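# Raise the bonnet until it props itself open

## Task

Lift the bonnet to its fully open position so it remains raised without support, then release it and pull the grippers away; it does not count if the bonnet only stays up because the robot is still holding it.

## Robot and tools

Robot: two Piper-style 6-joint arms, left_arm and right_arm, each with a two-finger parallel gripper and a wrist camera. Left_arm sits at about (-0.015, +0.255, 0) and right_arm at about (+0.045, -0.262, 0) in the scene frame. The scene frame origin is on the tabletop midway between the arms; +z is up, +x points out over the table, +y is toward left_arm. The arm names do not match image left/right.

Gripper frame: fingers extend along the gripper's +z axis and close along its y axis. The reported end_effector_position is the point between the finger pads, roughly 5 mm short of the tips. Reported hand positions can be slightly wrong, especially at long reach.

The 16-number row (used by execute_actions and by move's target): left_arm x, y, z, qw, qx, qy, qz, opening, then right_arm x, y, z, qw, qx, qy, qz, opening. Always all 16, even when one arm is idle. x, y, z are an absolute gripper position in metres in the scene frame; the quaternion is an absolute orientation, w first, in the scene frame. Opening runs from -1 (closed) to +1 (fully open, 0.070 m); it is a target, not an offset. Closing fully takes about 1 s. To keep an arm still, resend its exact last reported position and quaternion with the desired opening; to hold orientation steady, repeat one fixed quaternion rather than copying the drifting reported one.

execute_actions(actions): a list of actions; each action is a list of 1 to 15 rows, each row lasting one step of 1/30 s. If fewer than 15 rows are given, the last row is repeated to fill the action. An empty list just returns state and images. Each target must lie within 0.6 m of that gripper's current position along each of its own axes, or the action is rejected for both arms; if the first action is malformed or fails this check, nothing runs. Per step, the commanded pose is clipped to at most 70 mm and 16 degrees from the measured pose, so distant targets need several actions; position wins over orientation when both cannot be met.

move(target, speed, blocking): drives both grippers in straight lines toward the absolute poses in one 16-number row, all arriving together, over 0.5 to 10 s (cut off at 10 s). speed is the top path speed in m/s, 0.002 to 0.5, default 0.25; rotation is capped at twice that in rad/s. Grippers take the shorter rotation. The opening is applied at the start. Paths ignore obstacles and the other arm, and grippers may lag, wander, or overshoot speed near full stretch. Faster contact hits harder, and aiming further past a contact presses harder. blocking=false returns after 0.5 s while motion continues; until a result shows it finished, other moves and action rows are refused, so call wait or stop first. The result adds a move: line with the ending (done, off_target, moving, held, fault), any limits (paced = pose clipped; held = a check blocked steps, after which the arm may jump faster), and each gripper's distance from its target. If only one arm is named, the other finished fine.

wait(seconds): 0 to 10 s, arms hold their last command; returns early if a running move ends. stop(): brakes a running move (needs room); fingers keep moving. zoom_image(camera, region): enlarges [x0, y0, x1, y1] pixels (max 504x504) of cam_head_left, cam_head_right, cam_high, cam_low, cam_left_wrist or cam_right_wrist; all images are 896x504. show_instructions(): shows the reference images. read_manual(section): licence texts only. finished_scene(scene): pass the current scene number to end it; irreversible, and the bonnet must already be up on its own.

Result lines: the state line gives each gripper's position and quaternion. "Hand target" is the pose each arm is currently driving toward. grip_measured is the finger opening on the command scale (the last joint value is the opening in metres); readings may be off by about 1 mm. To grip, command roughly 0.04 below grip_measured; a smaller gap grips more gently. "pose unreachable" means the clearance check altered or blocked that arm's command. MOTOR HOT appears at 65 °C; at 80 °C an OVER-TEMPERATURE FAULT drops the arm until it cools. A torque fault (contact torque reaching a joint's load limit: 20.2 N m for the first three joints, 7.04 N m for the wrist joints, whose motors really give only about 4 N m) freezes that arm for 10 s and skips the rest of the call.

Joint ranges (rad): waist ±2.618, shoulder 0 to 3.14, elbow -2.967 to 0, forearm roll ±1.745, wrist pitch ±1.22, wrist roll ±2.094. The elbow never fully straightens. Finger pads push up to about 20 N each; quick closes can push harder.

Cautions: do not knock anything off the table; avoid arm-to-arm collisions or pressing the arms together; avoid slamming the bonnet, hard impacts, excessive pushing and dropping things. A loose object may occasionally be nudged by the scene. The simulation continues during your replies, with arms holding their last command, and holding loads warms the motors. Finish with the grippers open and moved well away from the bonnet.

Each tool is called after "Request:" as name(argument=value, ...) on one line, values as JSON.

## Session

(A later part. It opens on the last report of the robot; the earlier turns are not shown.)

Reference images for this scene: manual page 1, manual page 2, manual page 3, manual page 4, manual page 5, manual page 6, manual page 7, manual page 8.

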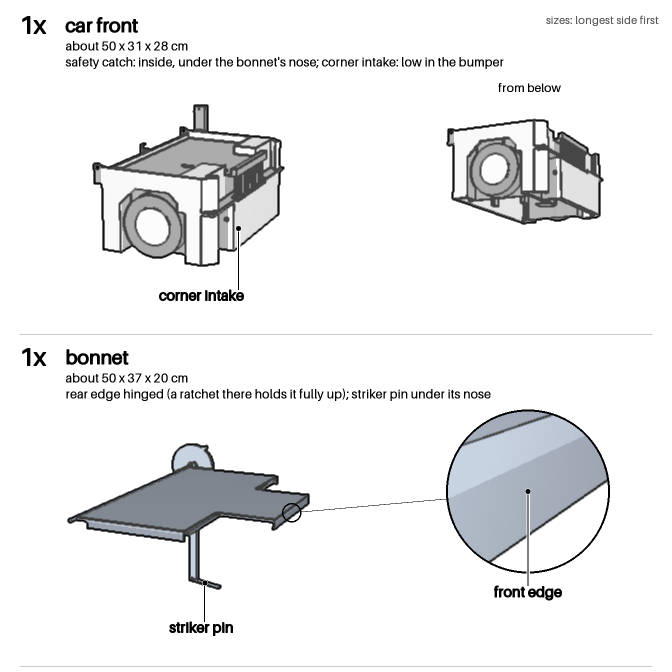

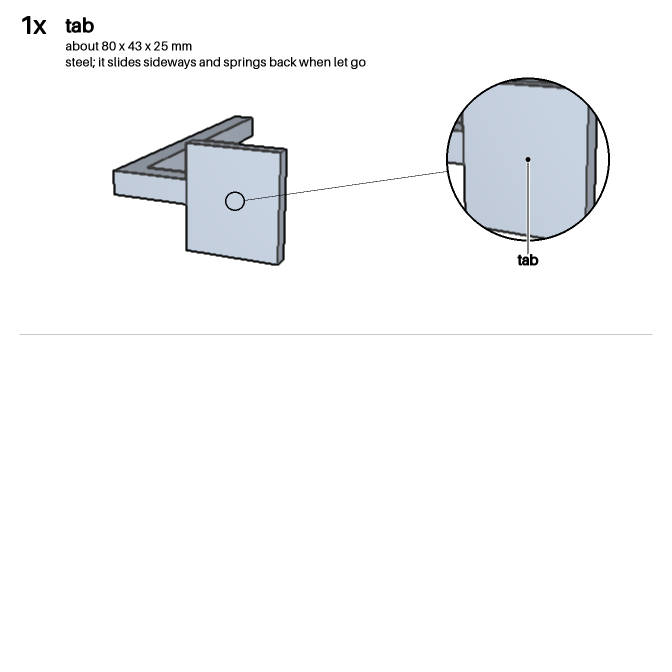

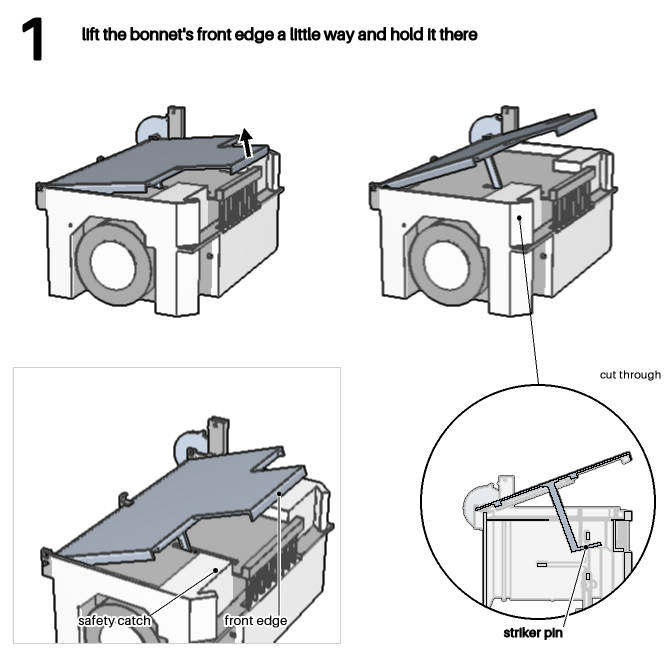

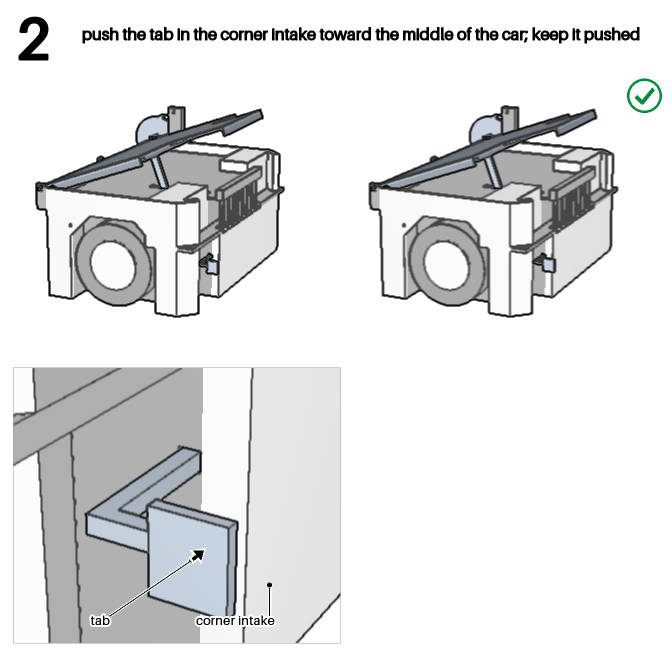

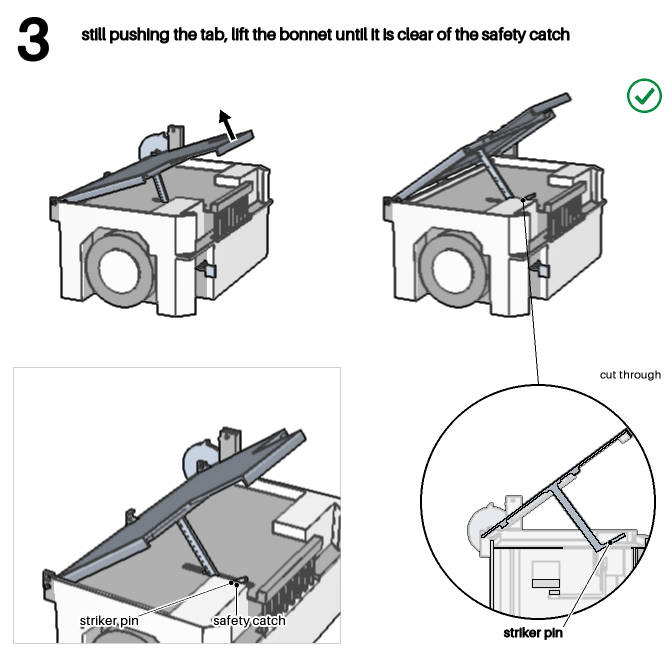

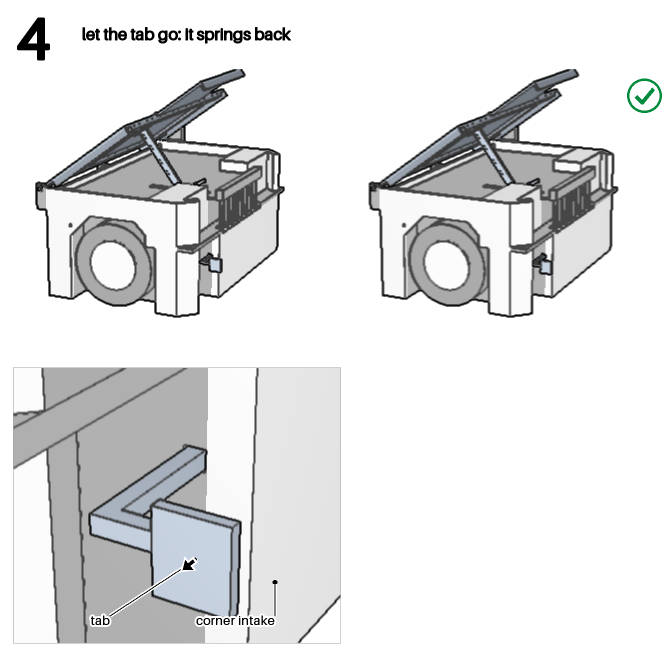

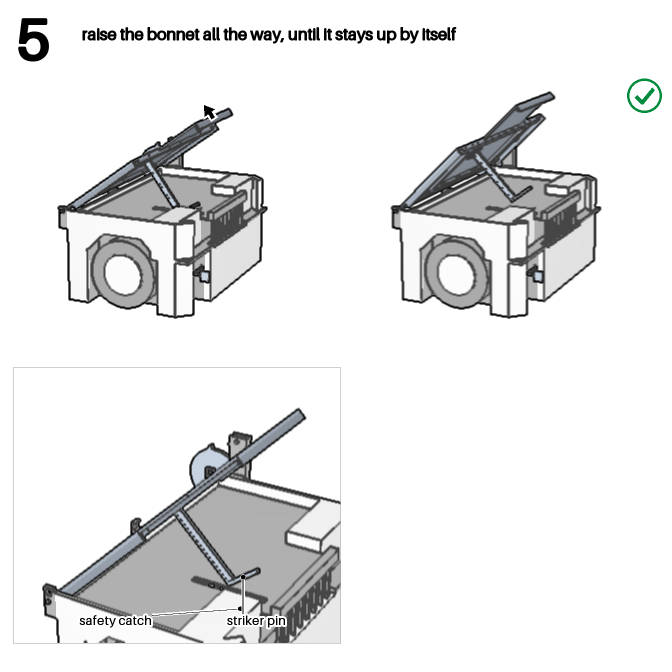

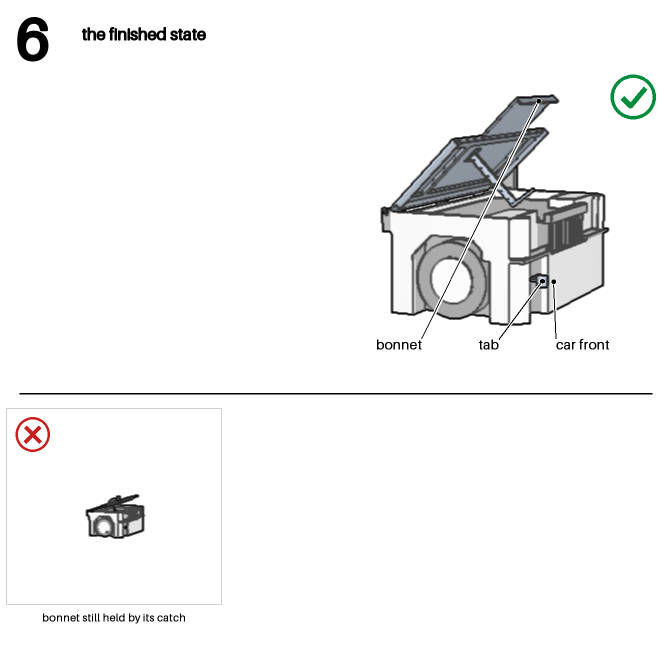

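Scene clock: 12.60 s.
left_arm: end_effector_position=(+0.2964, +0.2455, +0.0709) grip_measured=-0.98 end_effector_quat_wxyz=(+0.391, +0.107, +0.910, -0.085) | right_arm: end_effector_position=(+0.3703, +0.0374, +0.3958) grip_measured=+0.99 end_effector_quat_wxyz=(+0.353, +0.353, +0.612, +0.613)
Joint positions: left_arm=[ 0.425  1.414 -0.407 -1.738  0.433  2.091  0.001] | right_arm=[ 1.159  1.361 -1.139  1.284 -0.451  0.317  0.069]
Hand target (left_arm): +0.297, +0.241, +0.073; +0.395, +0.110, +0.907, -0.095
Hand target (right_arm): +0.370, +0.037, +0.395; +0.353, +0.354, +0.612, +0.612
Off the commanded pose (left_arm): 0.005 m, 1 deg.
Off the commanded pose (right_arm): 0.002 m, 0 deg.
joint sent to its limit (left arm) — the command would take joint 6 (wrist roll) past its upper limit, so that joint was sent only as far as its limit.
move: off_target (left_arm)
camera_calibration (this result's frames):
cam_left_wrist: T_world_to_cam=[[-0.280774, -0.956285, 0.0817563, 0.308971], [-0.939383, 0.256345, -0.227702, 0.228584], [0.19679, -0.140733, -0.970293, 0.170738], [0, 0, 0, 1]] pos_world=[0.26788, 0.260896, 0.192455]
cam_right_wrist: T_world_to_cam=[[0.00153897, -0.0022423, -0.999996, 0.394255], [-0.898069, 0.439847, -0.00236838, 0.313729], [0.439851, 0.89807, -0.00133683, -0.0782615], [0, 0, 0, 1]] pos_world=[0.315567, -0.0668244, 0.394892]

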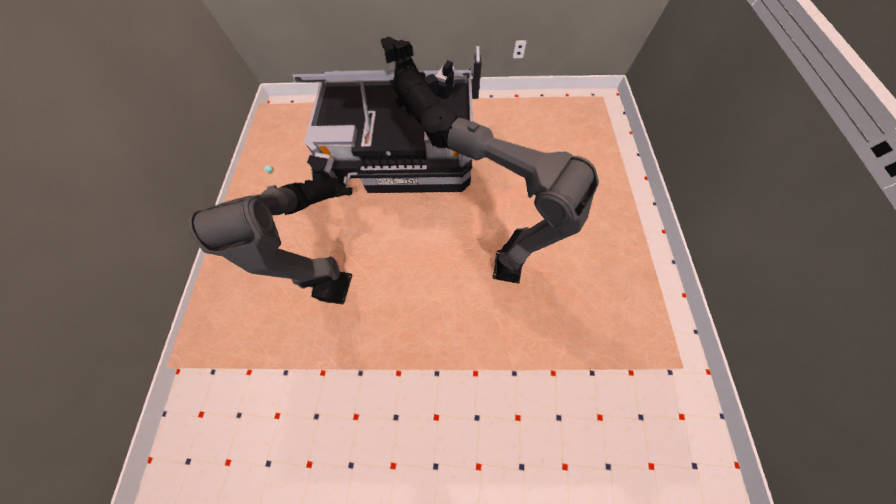

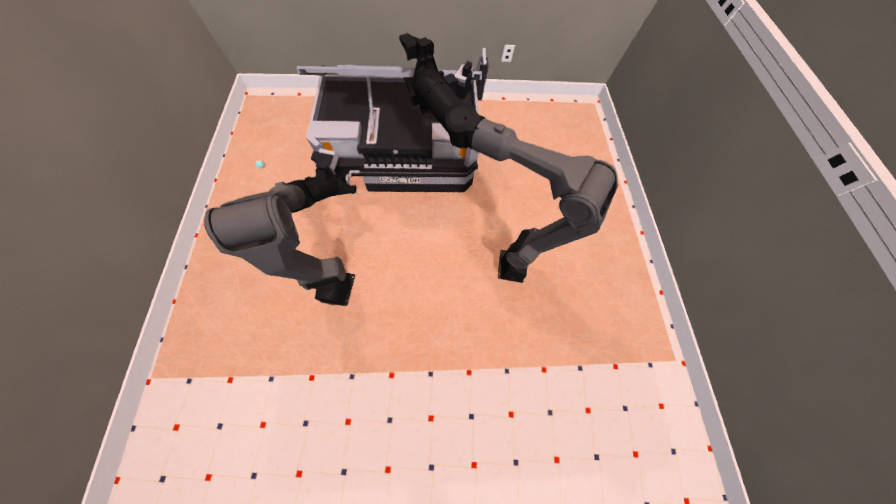

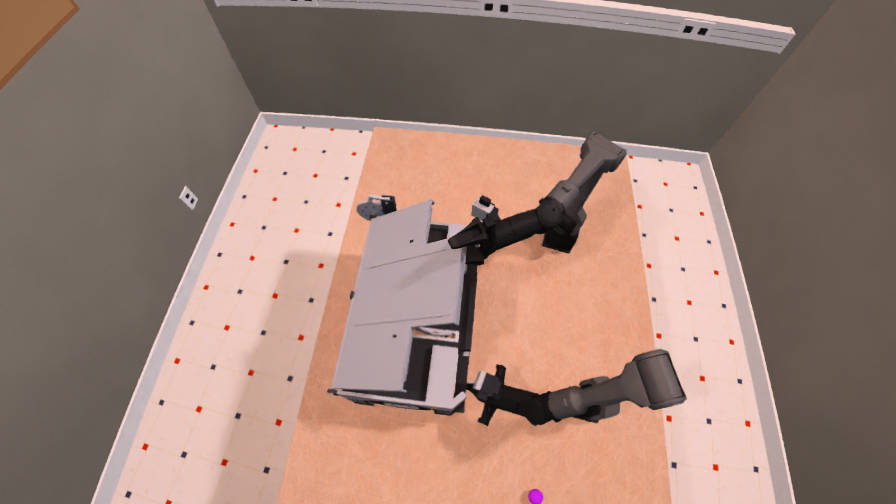

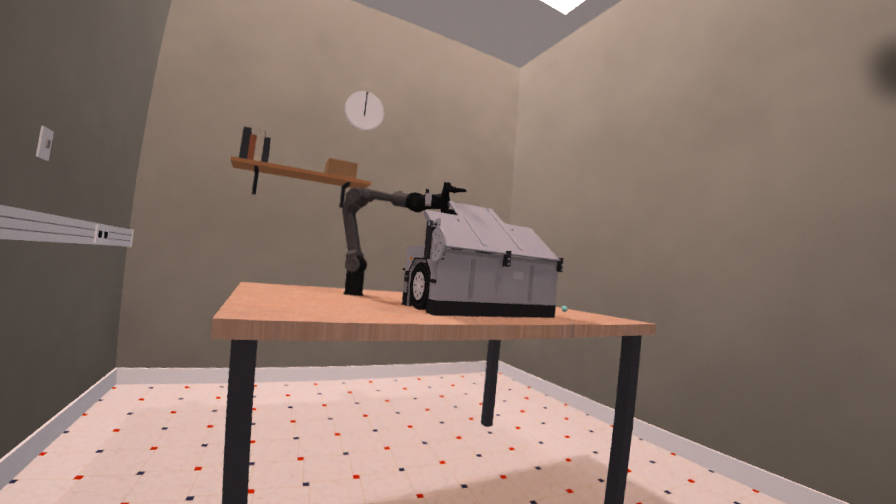

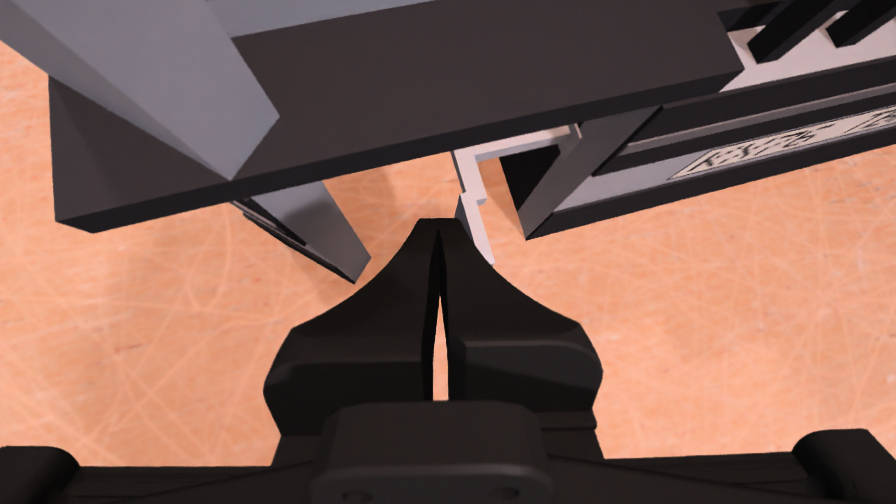

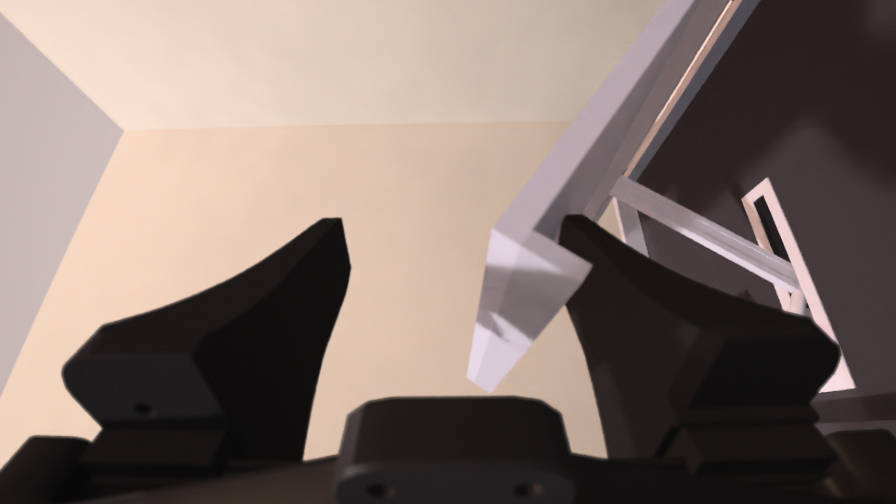

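Request:
move(target=[0.29,0.266,0.075,0.404,0.117,0.901,-0.108,-1, 0.408,0.037,0.441,0.354,0.354,0.612,0.612,1], speed=0.04)

Scene clock: 14.37 s.
left_arm: end_effector_position=(+0.2905, +0.2658, +0.0758) grip_measured=-0.98 end_effector_quat_wxyz=(+0.402, +0.117, +0.902, -0.109) | right_arm: end_effector_position=(+0.4086, +0.0374, +0.4407) grip_measured=+0.99 end_effector_quat_wxyz=(+0.354, +0.355, +0.612, +0.612)
Joint positions: left_arm=[ 0.621  1.435 -0.42  -1.58   0.61   2.091  0.001] | right_arm=[ 1.039  1.453 -1.409  1.708 -0.318 -0.143  0.069]
Hand target (left_arm): +0.290, +0.266, +0.076; +0.402, +0.116, +0.902, -0.109
Hand target (right_arm): +0.408, +0.038, +0.441; +0.354, +0.354, +0.612, +0.612
Off the commanded pose (left_arm): 0.001 m, 0 deg.
Off the commanded pose (right_arm): 0.001 m, 0 deg.
joint sent to its limit (left arm) — the command would take joint 6 (wrist roll) past its upper limit, so that joint was sent only as far as its limit.
move: done
camera_calibration (this result's frames):
cam_left_wrist: T_world_to_cam=[[-0.317818, -0.941468, 0.112382, 0.330821], [-0.923675, 0.280673, -0.260857, 0.210363], [0.214046, -0.186709, -0.958814, 0.185863], [0, 0, 0, 1]] pos_world=[0.259665, 0.287116, 0.195904]
cam_right_wrist: T_world_to_cam=[[-0.00100864, -0.0034878, -0.999993, 0.440223], [-0.896553, 0.442936, -0.000640573, 0.346734], [0.442935, 0.896547, -0.00357376, -0.0952736], [0, 0, 0, 1]] pos_world=[0.353509, -0.0666282, 0.440102]

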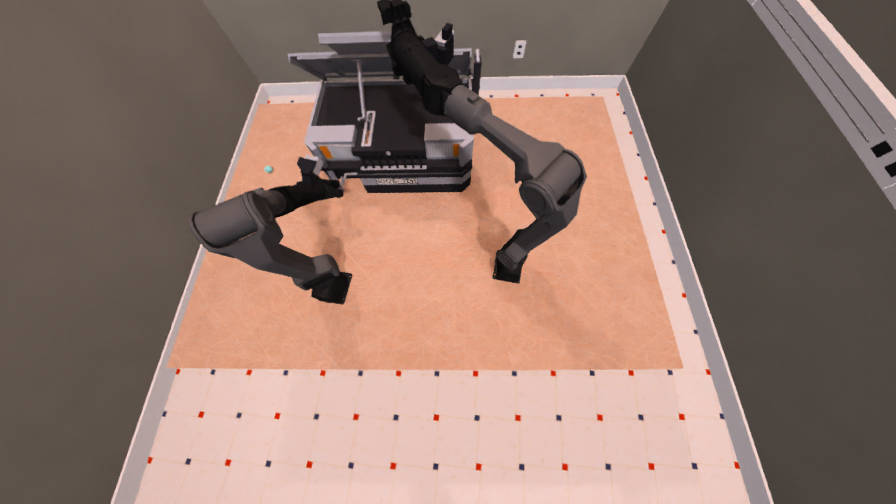

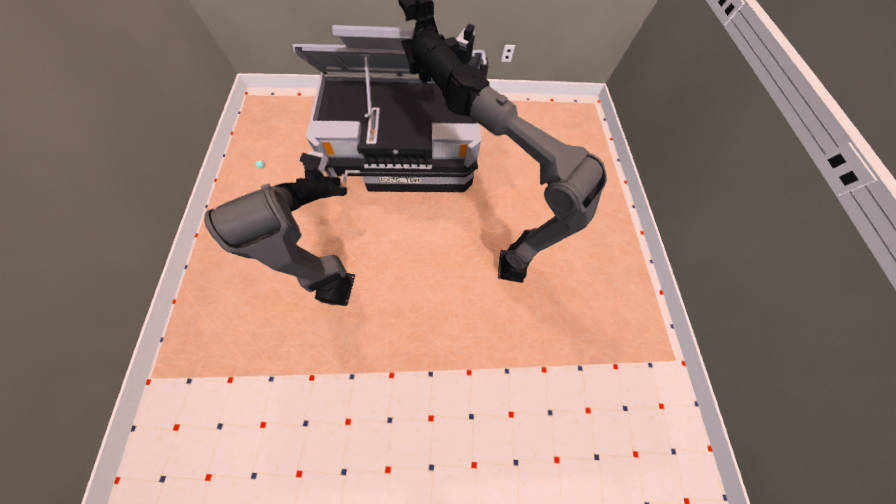

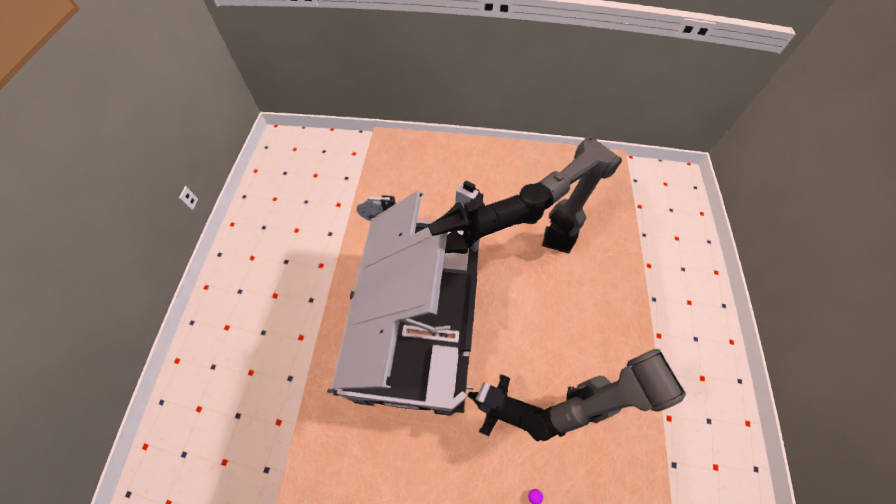

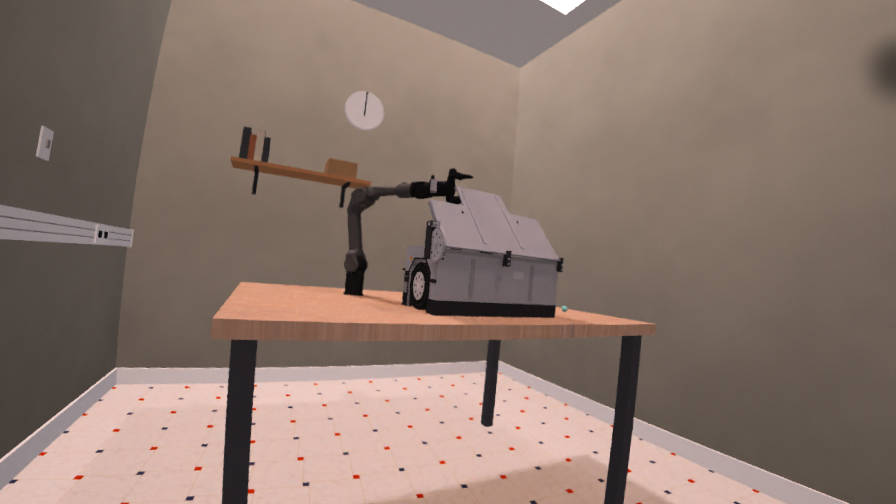

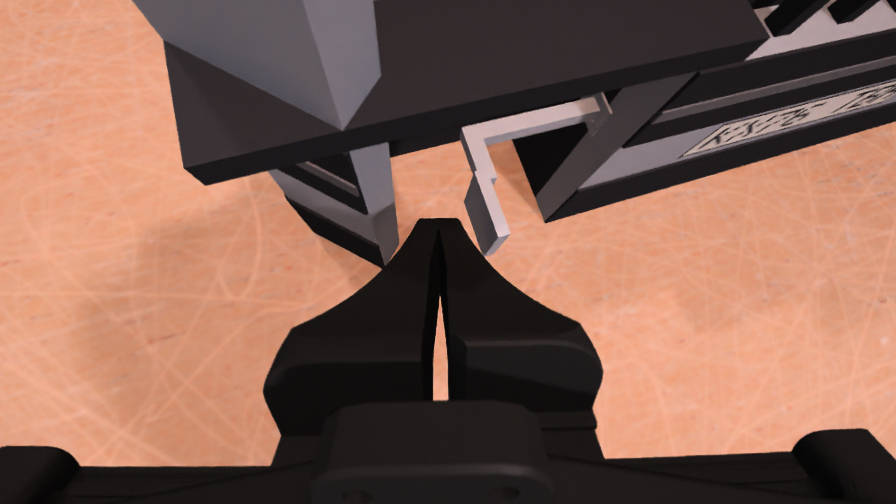

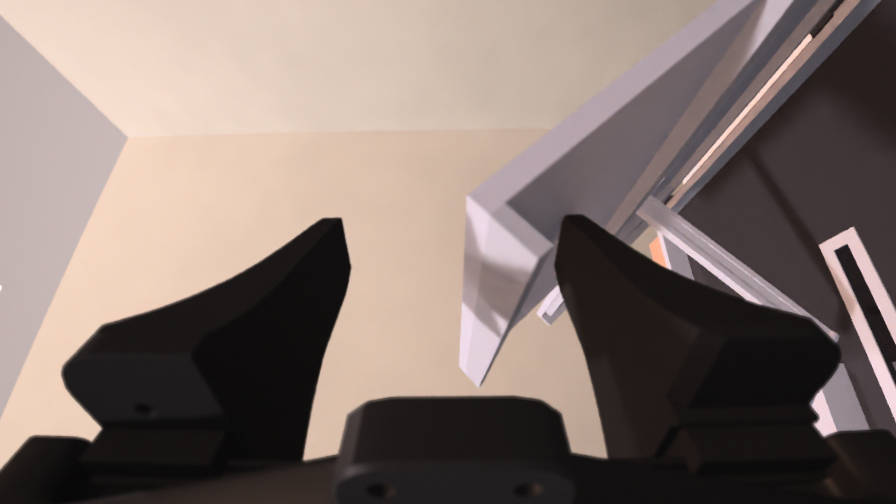

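No stop yet; a little further.

Request:
move(target=[0.27,0.275,0.085,0.404,0.117,0.901,-0.108,-1, 0.421,0.037,0.452,0.354,0.354,0.612,0.612,1], speed=0.03)

Scene clock: 15.43 s.
left_arm: end_effector_position=(+0.2701, +0.2750, +0.0853) grip_measured=-0.98 end_effector_quat_wxyz=(+0.404, +0.117, +0.901, -0.109) | right_arm: end_effector_position=(+0.4166, +0.0440, +0.4363) grip_measured=+0.99 end_effector_quat_wxyz=(+0.350, +0.349, +0.620, +0.610)
Joint positions: left_arm=[ 0.735  1.35  -0.391 -1.431  0.685  2.014  0.001] | right_arm=[ 1.019  1.484 -1.434  1.746 -0.282 -0.187  0.07 ]
Hand target (left_arm): +0.270, +0.275, +0.085; +0.404, +0.117, +0.901, -0.109
Hand target (right_arm): +0.420, +0.037, +0.451; +0.358, +0.352, +0.606, +0.617
Off the commanded pose (left_arm): 0.000 m, 0 deg.
Off the commanded pose (right_arm): 0.018 m, 1 deg.
joint sent to its limit (right arm) — the command would take joint 4 (forearm roll) past its upper limit, so that joint was sent only as far as its limit.
move: off_target (right_arm)
camera_calibration (this result's frames):
cam_left_wrist: T_world_to_cam=[[-0.31817, -0.941641, 0.109908, 0.332266], [-0.922269, 0.280591, -0.265874, 0.191601], [0.219519, -0.185958, -0.957722, 0.199315], [0, 0, 0, 1]] pos_world=[0.238672, 0.296178, 0.205311]
cam_right_wrist: T_world_to_cam=[[-0.00582295, -0.0174813, -0.99983, 0.438405], [-0.904006, 0.427513, -0.00220986, 0.355463], [0.427479, 0.90384, -0.0182926, -0.0921367], [0, 0, 0, 1]] pos_world=[0.363281, -0.0610246, 0.43743]

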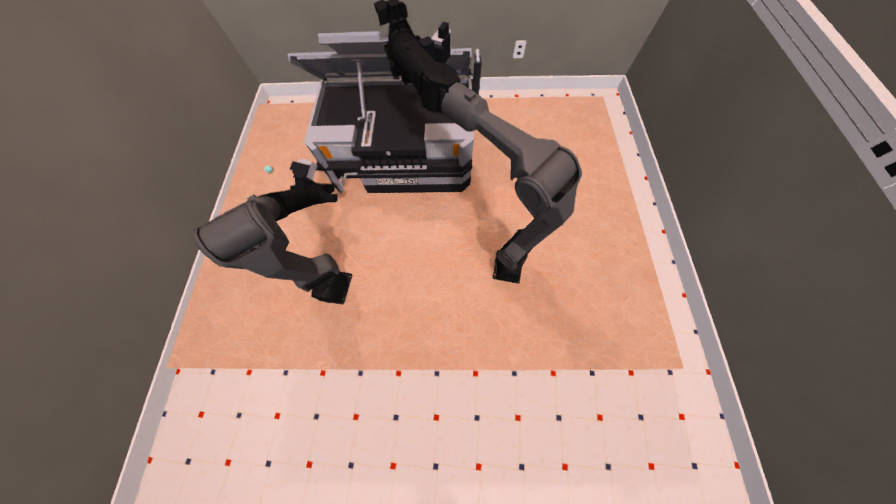

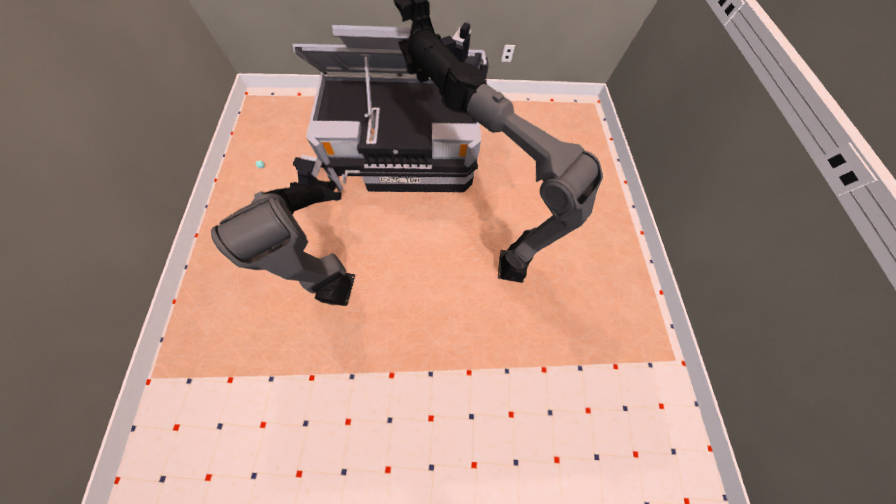

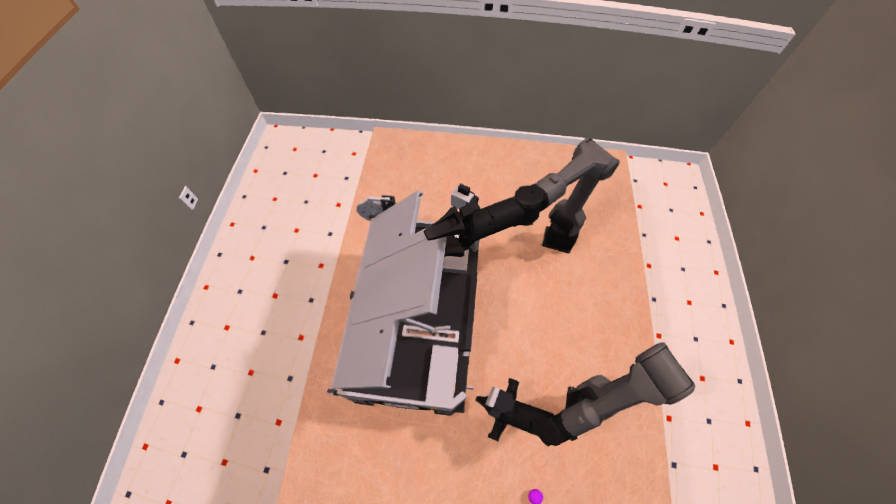

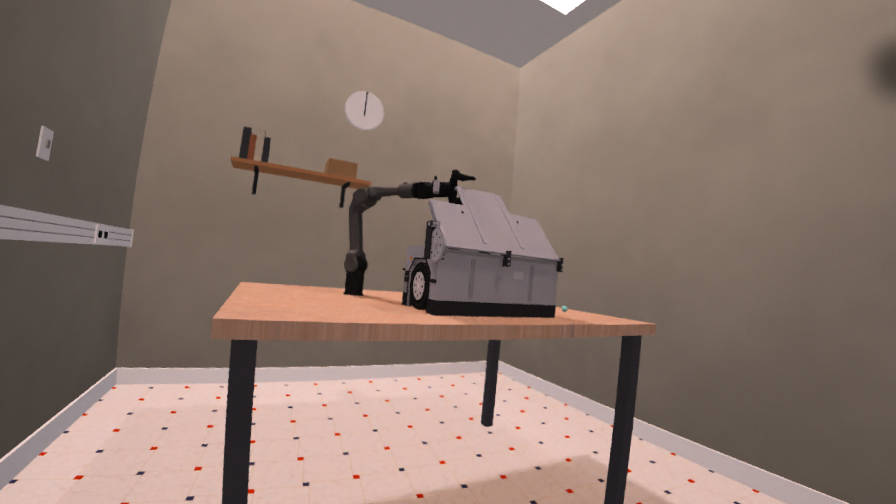

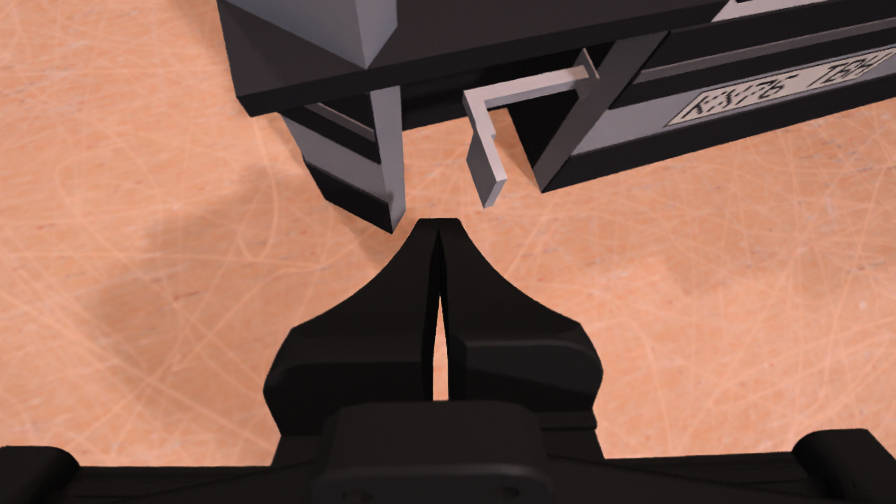

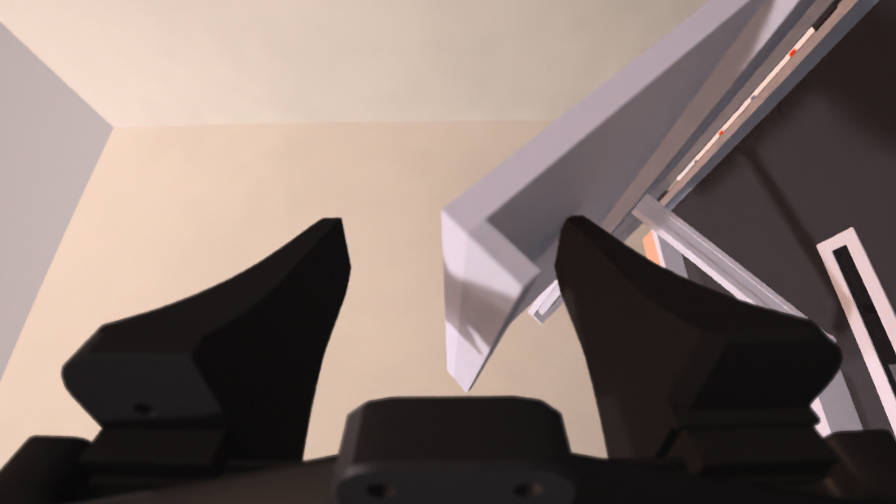

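At the stop. Back off gently.

Request:
move(target=[0.25,0.285,0.10,0.404,0.117,0.901,-0.108,-1, 0.39,0.04,0.418,0.354,0.354,0.612,0.612,1], speed=0.03)

Scene clock: 16.80 s.
left_arm: end_effector_position=(+0.2502, +0.2849, +0.1003) grip_measured=-0.98 end_effector_quat_wxyz=(+0.404, +0.117, +0.900, -0.109) | right_arm: end_effector_position=(+0.3898, +0.0391, +0.4185) grip_measured=+0.98 end_effector_quat_wxyz=(+0.355, +0.354, +0.612, +0.612)
Joint positions: left_arm=[ 0.869  1.256 -0.396 -1.25   0.797  1.903  0.001] | right_arm=[ 1.1    1.407 -1.273  1.449 -0.378  0.13   0.069]
Hand target (left_arm): +0.250, +0.285, +0.100; +0.404, +0.117, +0.901, -0.109
Hand target (right_arm): +0.390, +0.040, +0.418; +0.354, +0.354, +0.612, +0.612
Off the commanded pose (left_arm): 0.000 m, 0 deg.
Off the commanded pose (right_arm): 0.001 m, 0 deg.
move: done
camera_calibration (this result's frames):
cam_left_wrist: T_world_to_cam=[[-0.318594, -0.941487, 0.109998, 0.333698], [-0.922116, 0.28096, -0.266013, 0.174277], [0.219543, -0.186181, -0.957673, 0.219931], [0, 0, 0, 1]] pos_world=[0.218734, 0.306155, 0.220275]
cam_right_wrist: T_world_to_cam=[[0.00221759, -0.00409098, -0.999989, 0.416696], [-0.896771, 0.442479, -0.00379888, 0.330568], [0.44249, 0.896769, -0.00268743, -0.0887665], [0, 0, 0, 1]] pos_world=[0.334798, -0.0649619, 0.417708]

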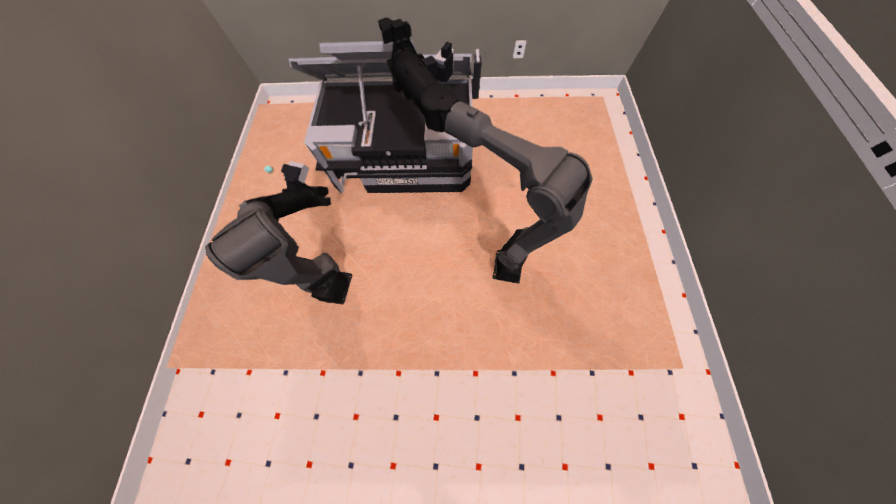

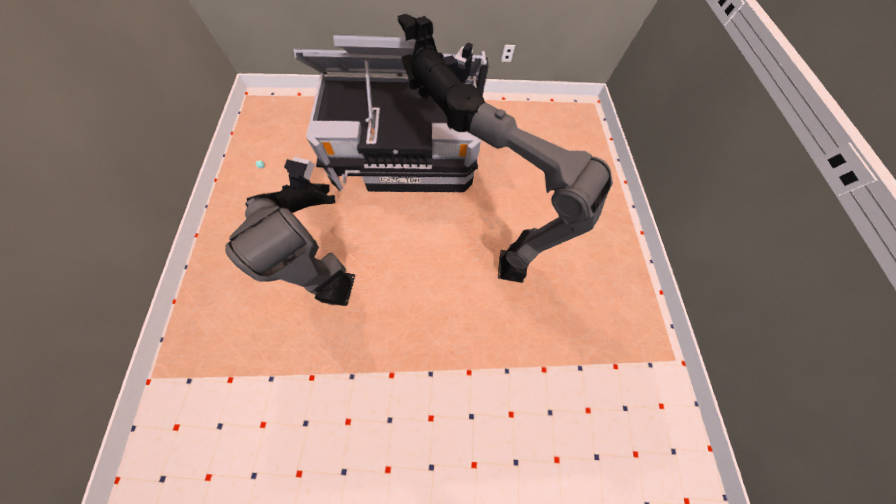

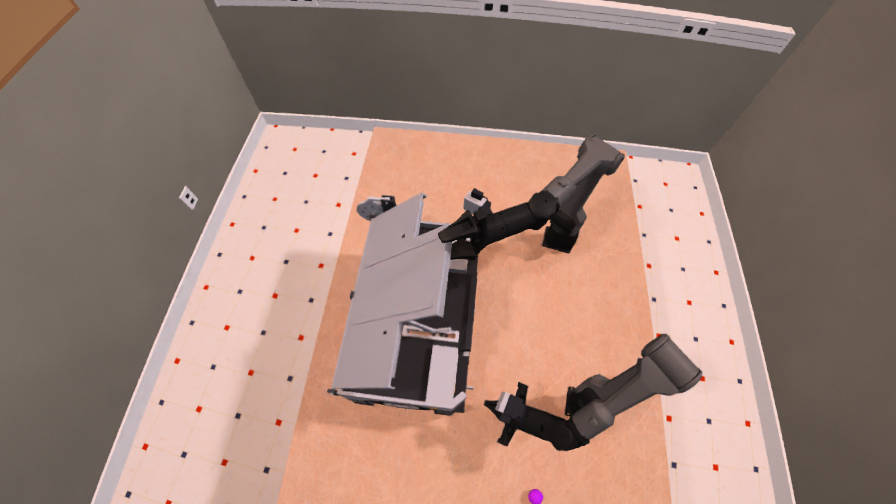

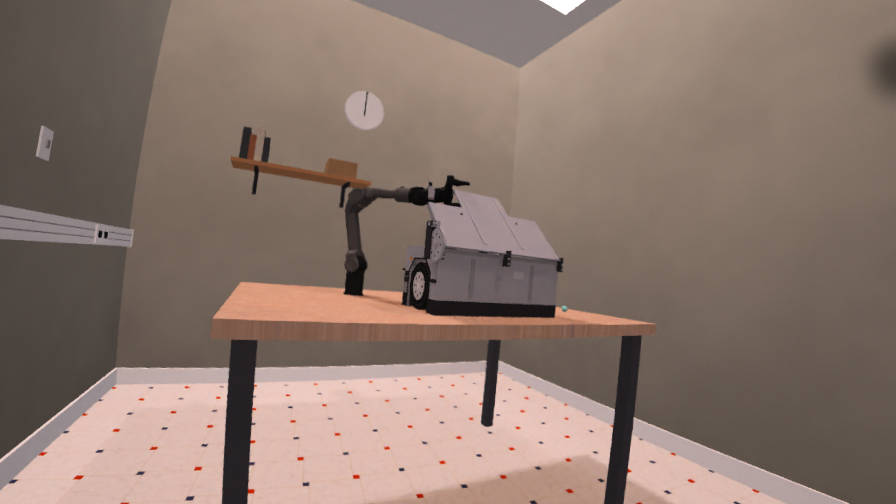

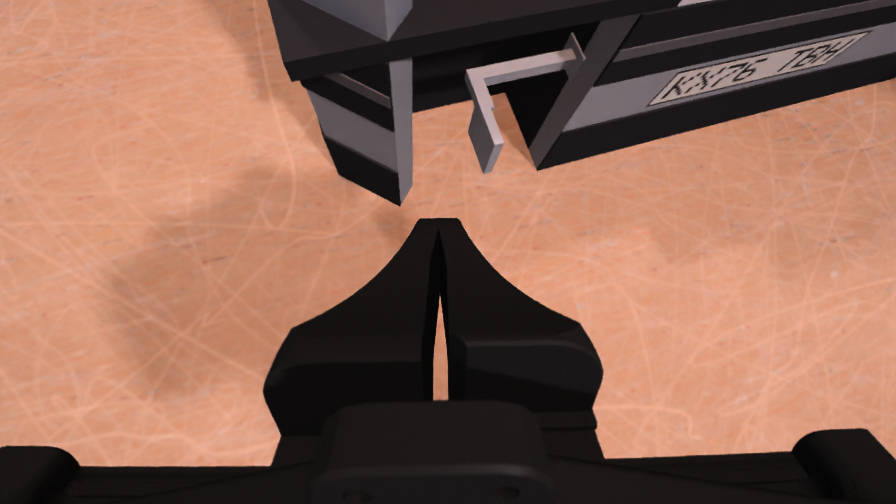

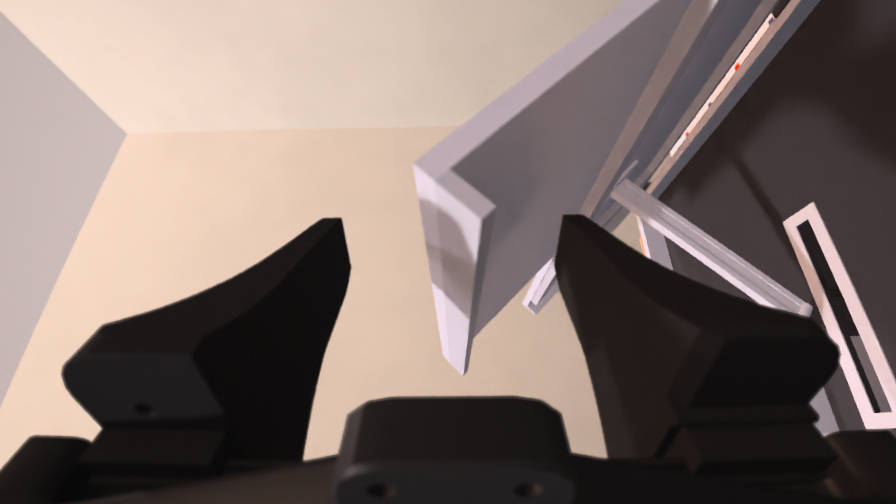

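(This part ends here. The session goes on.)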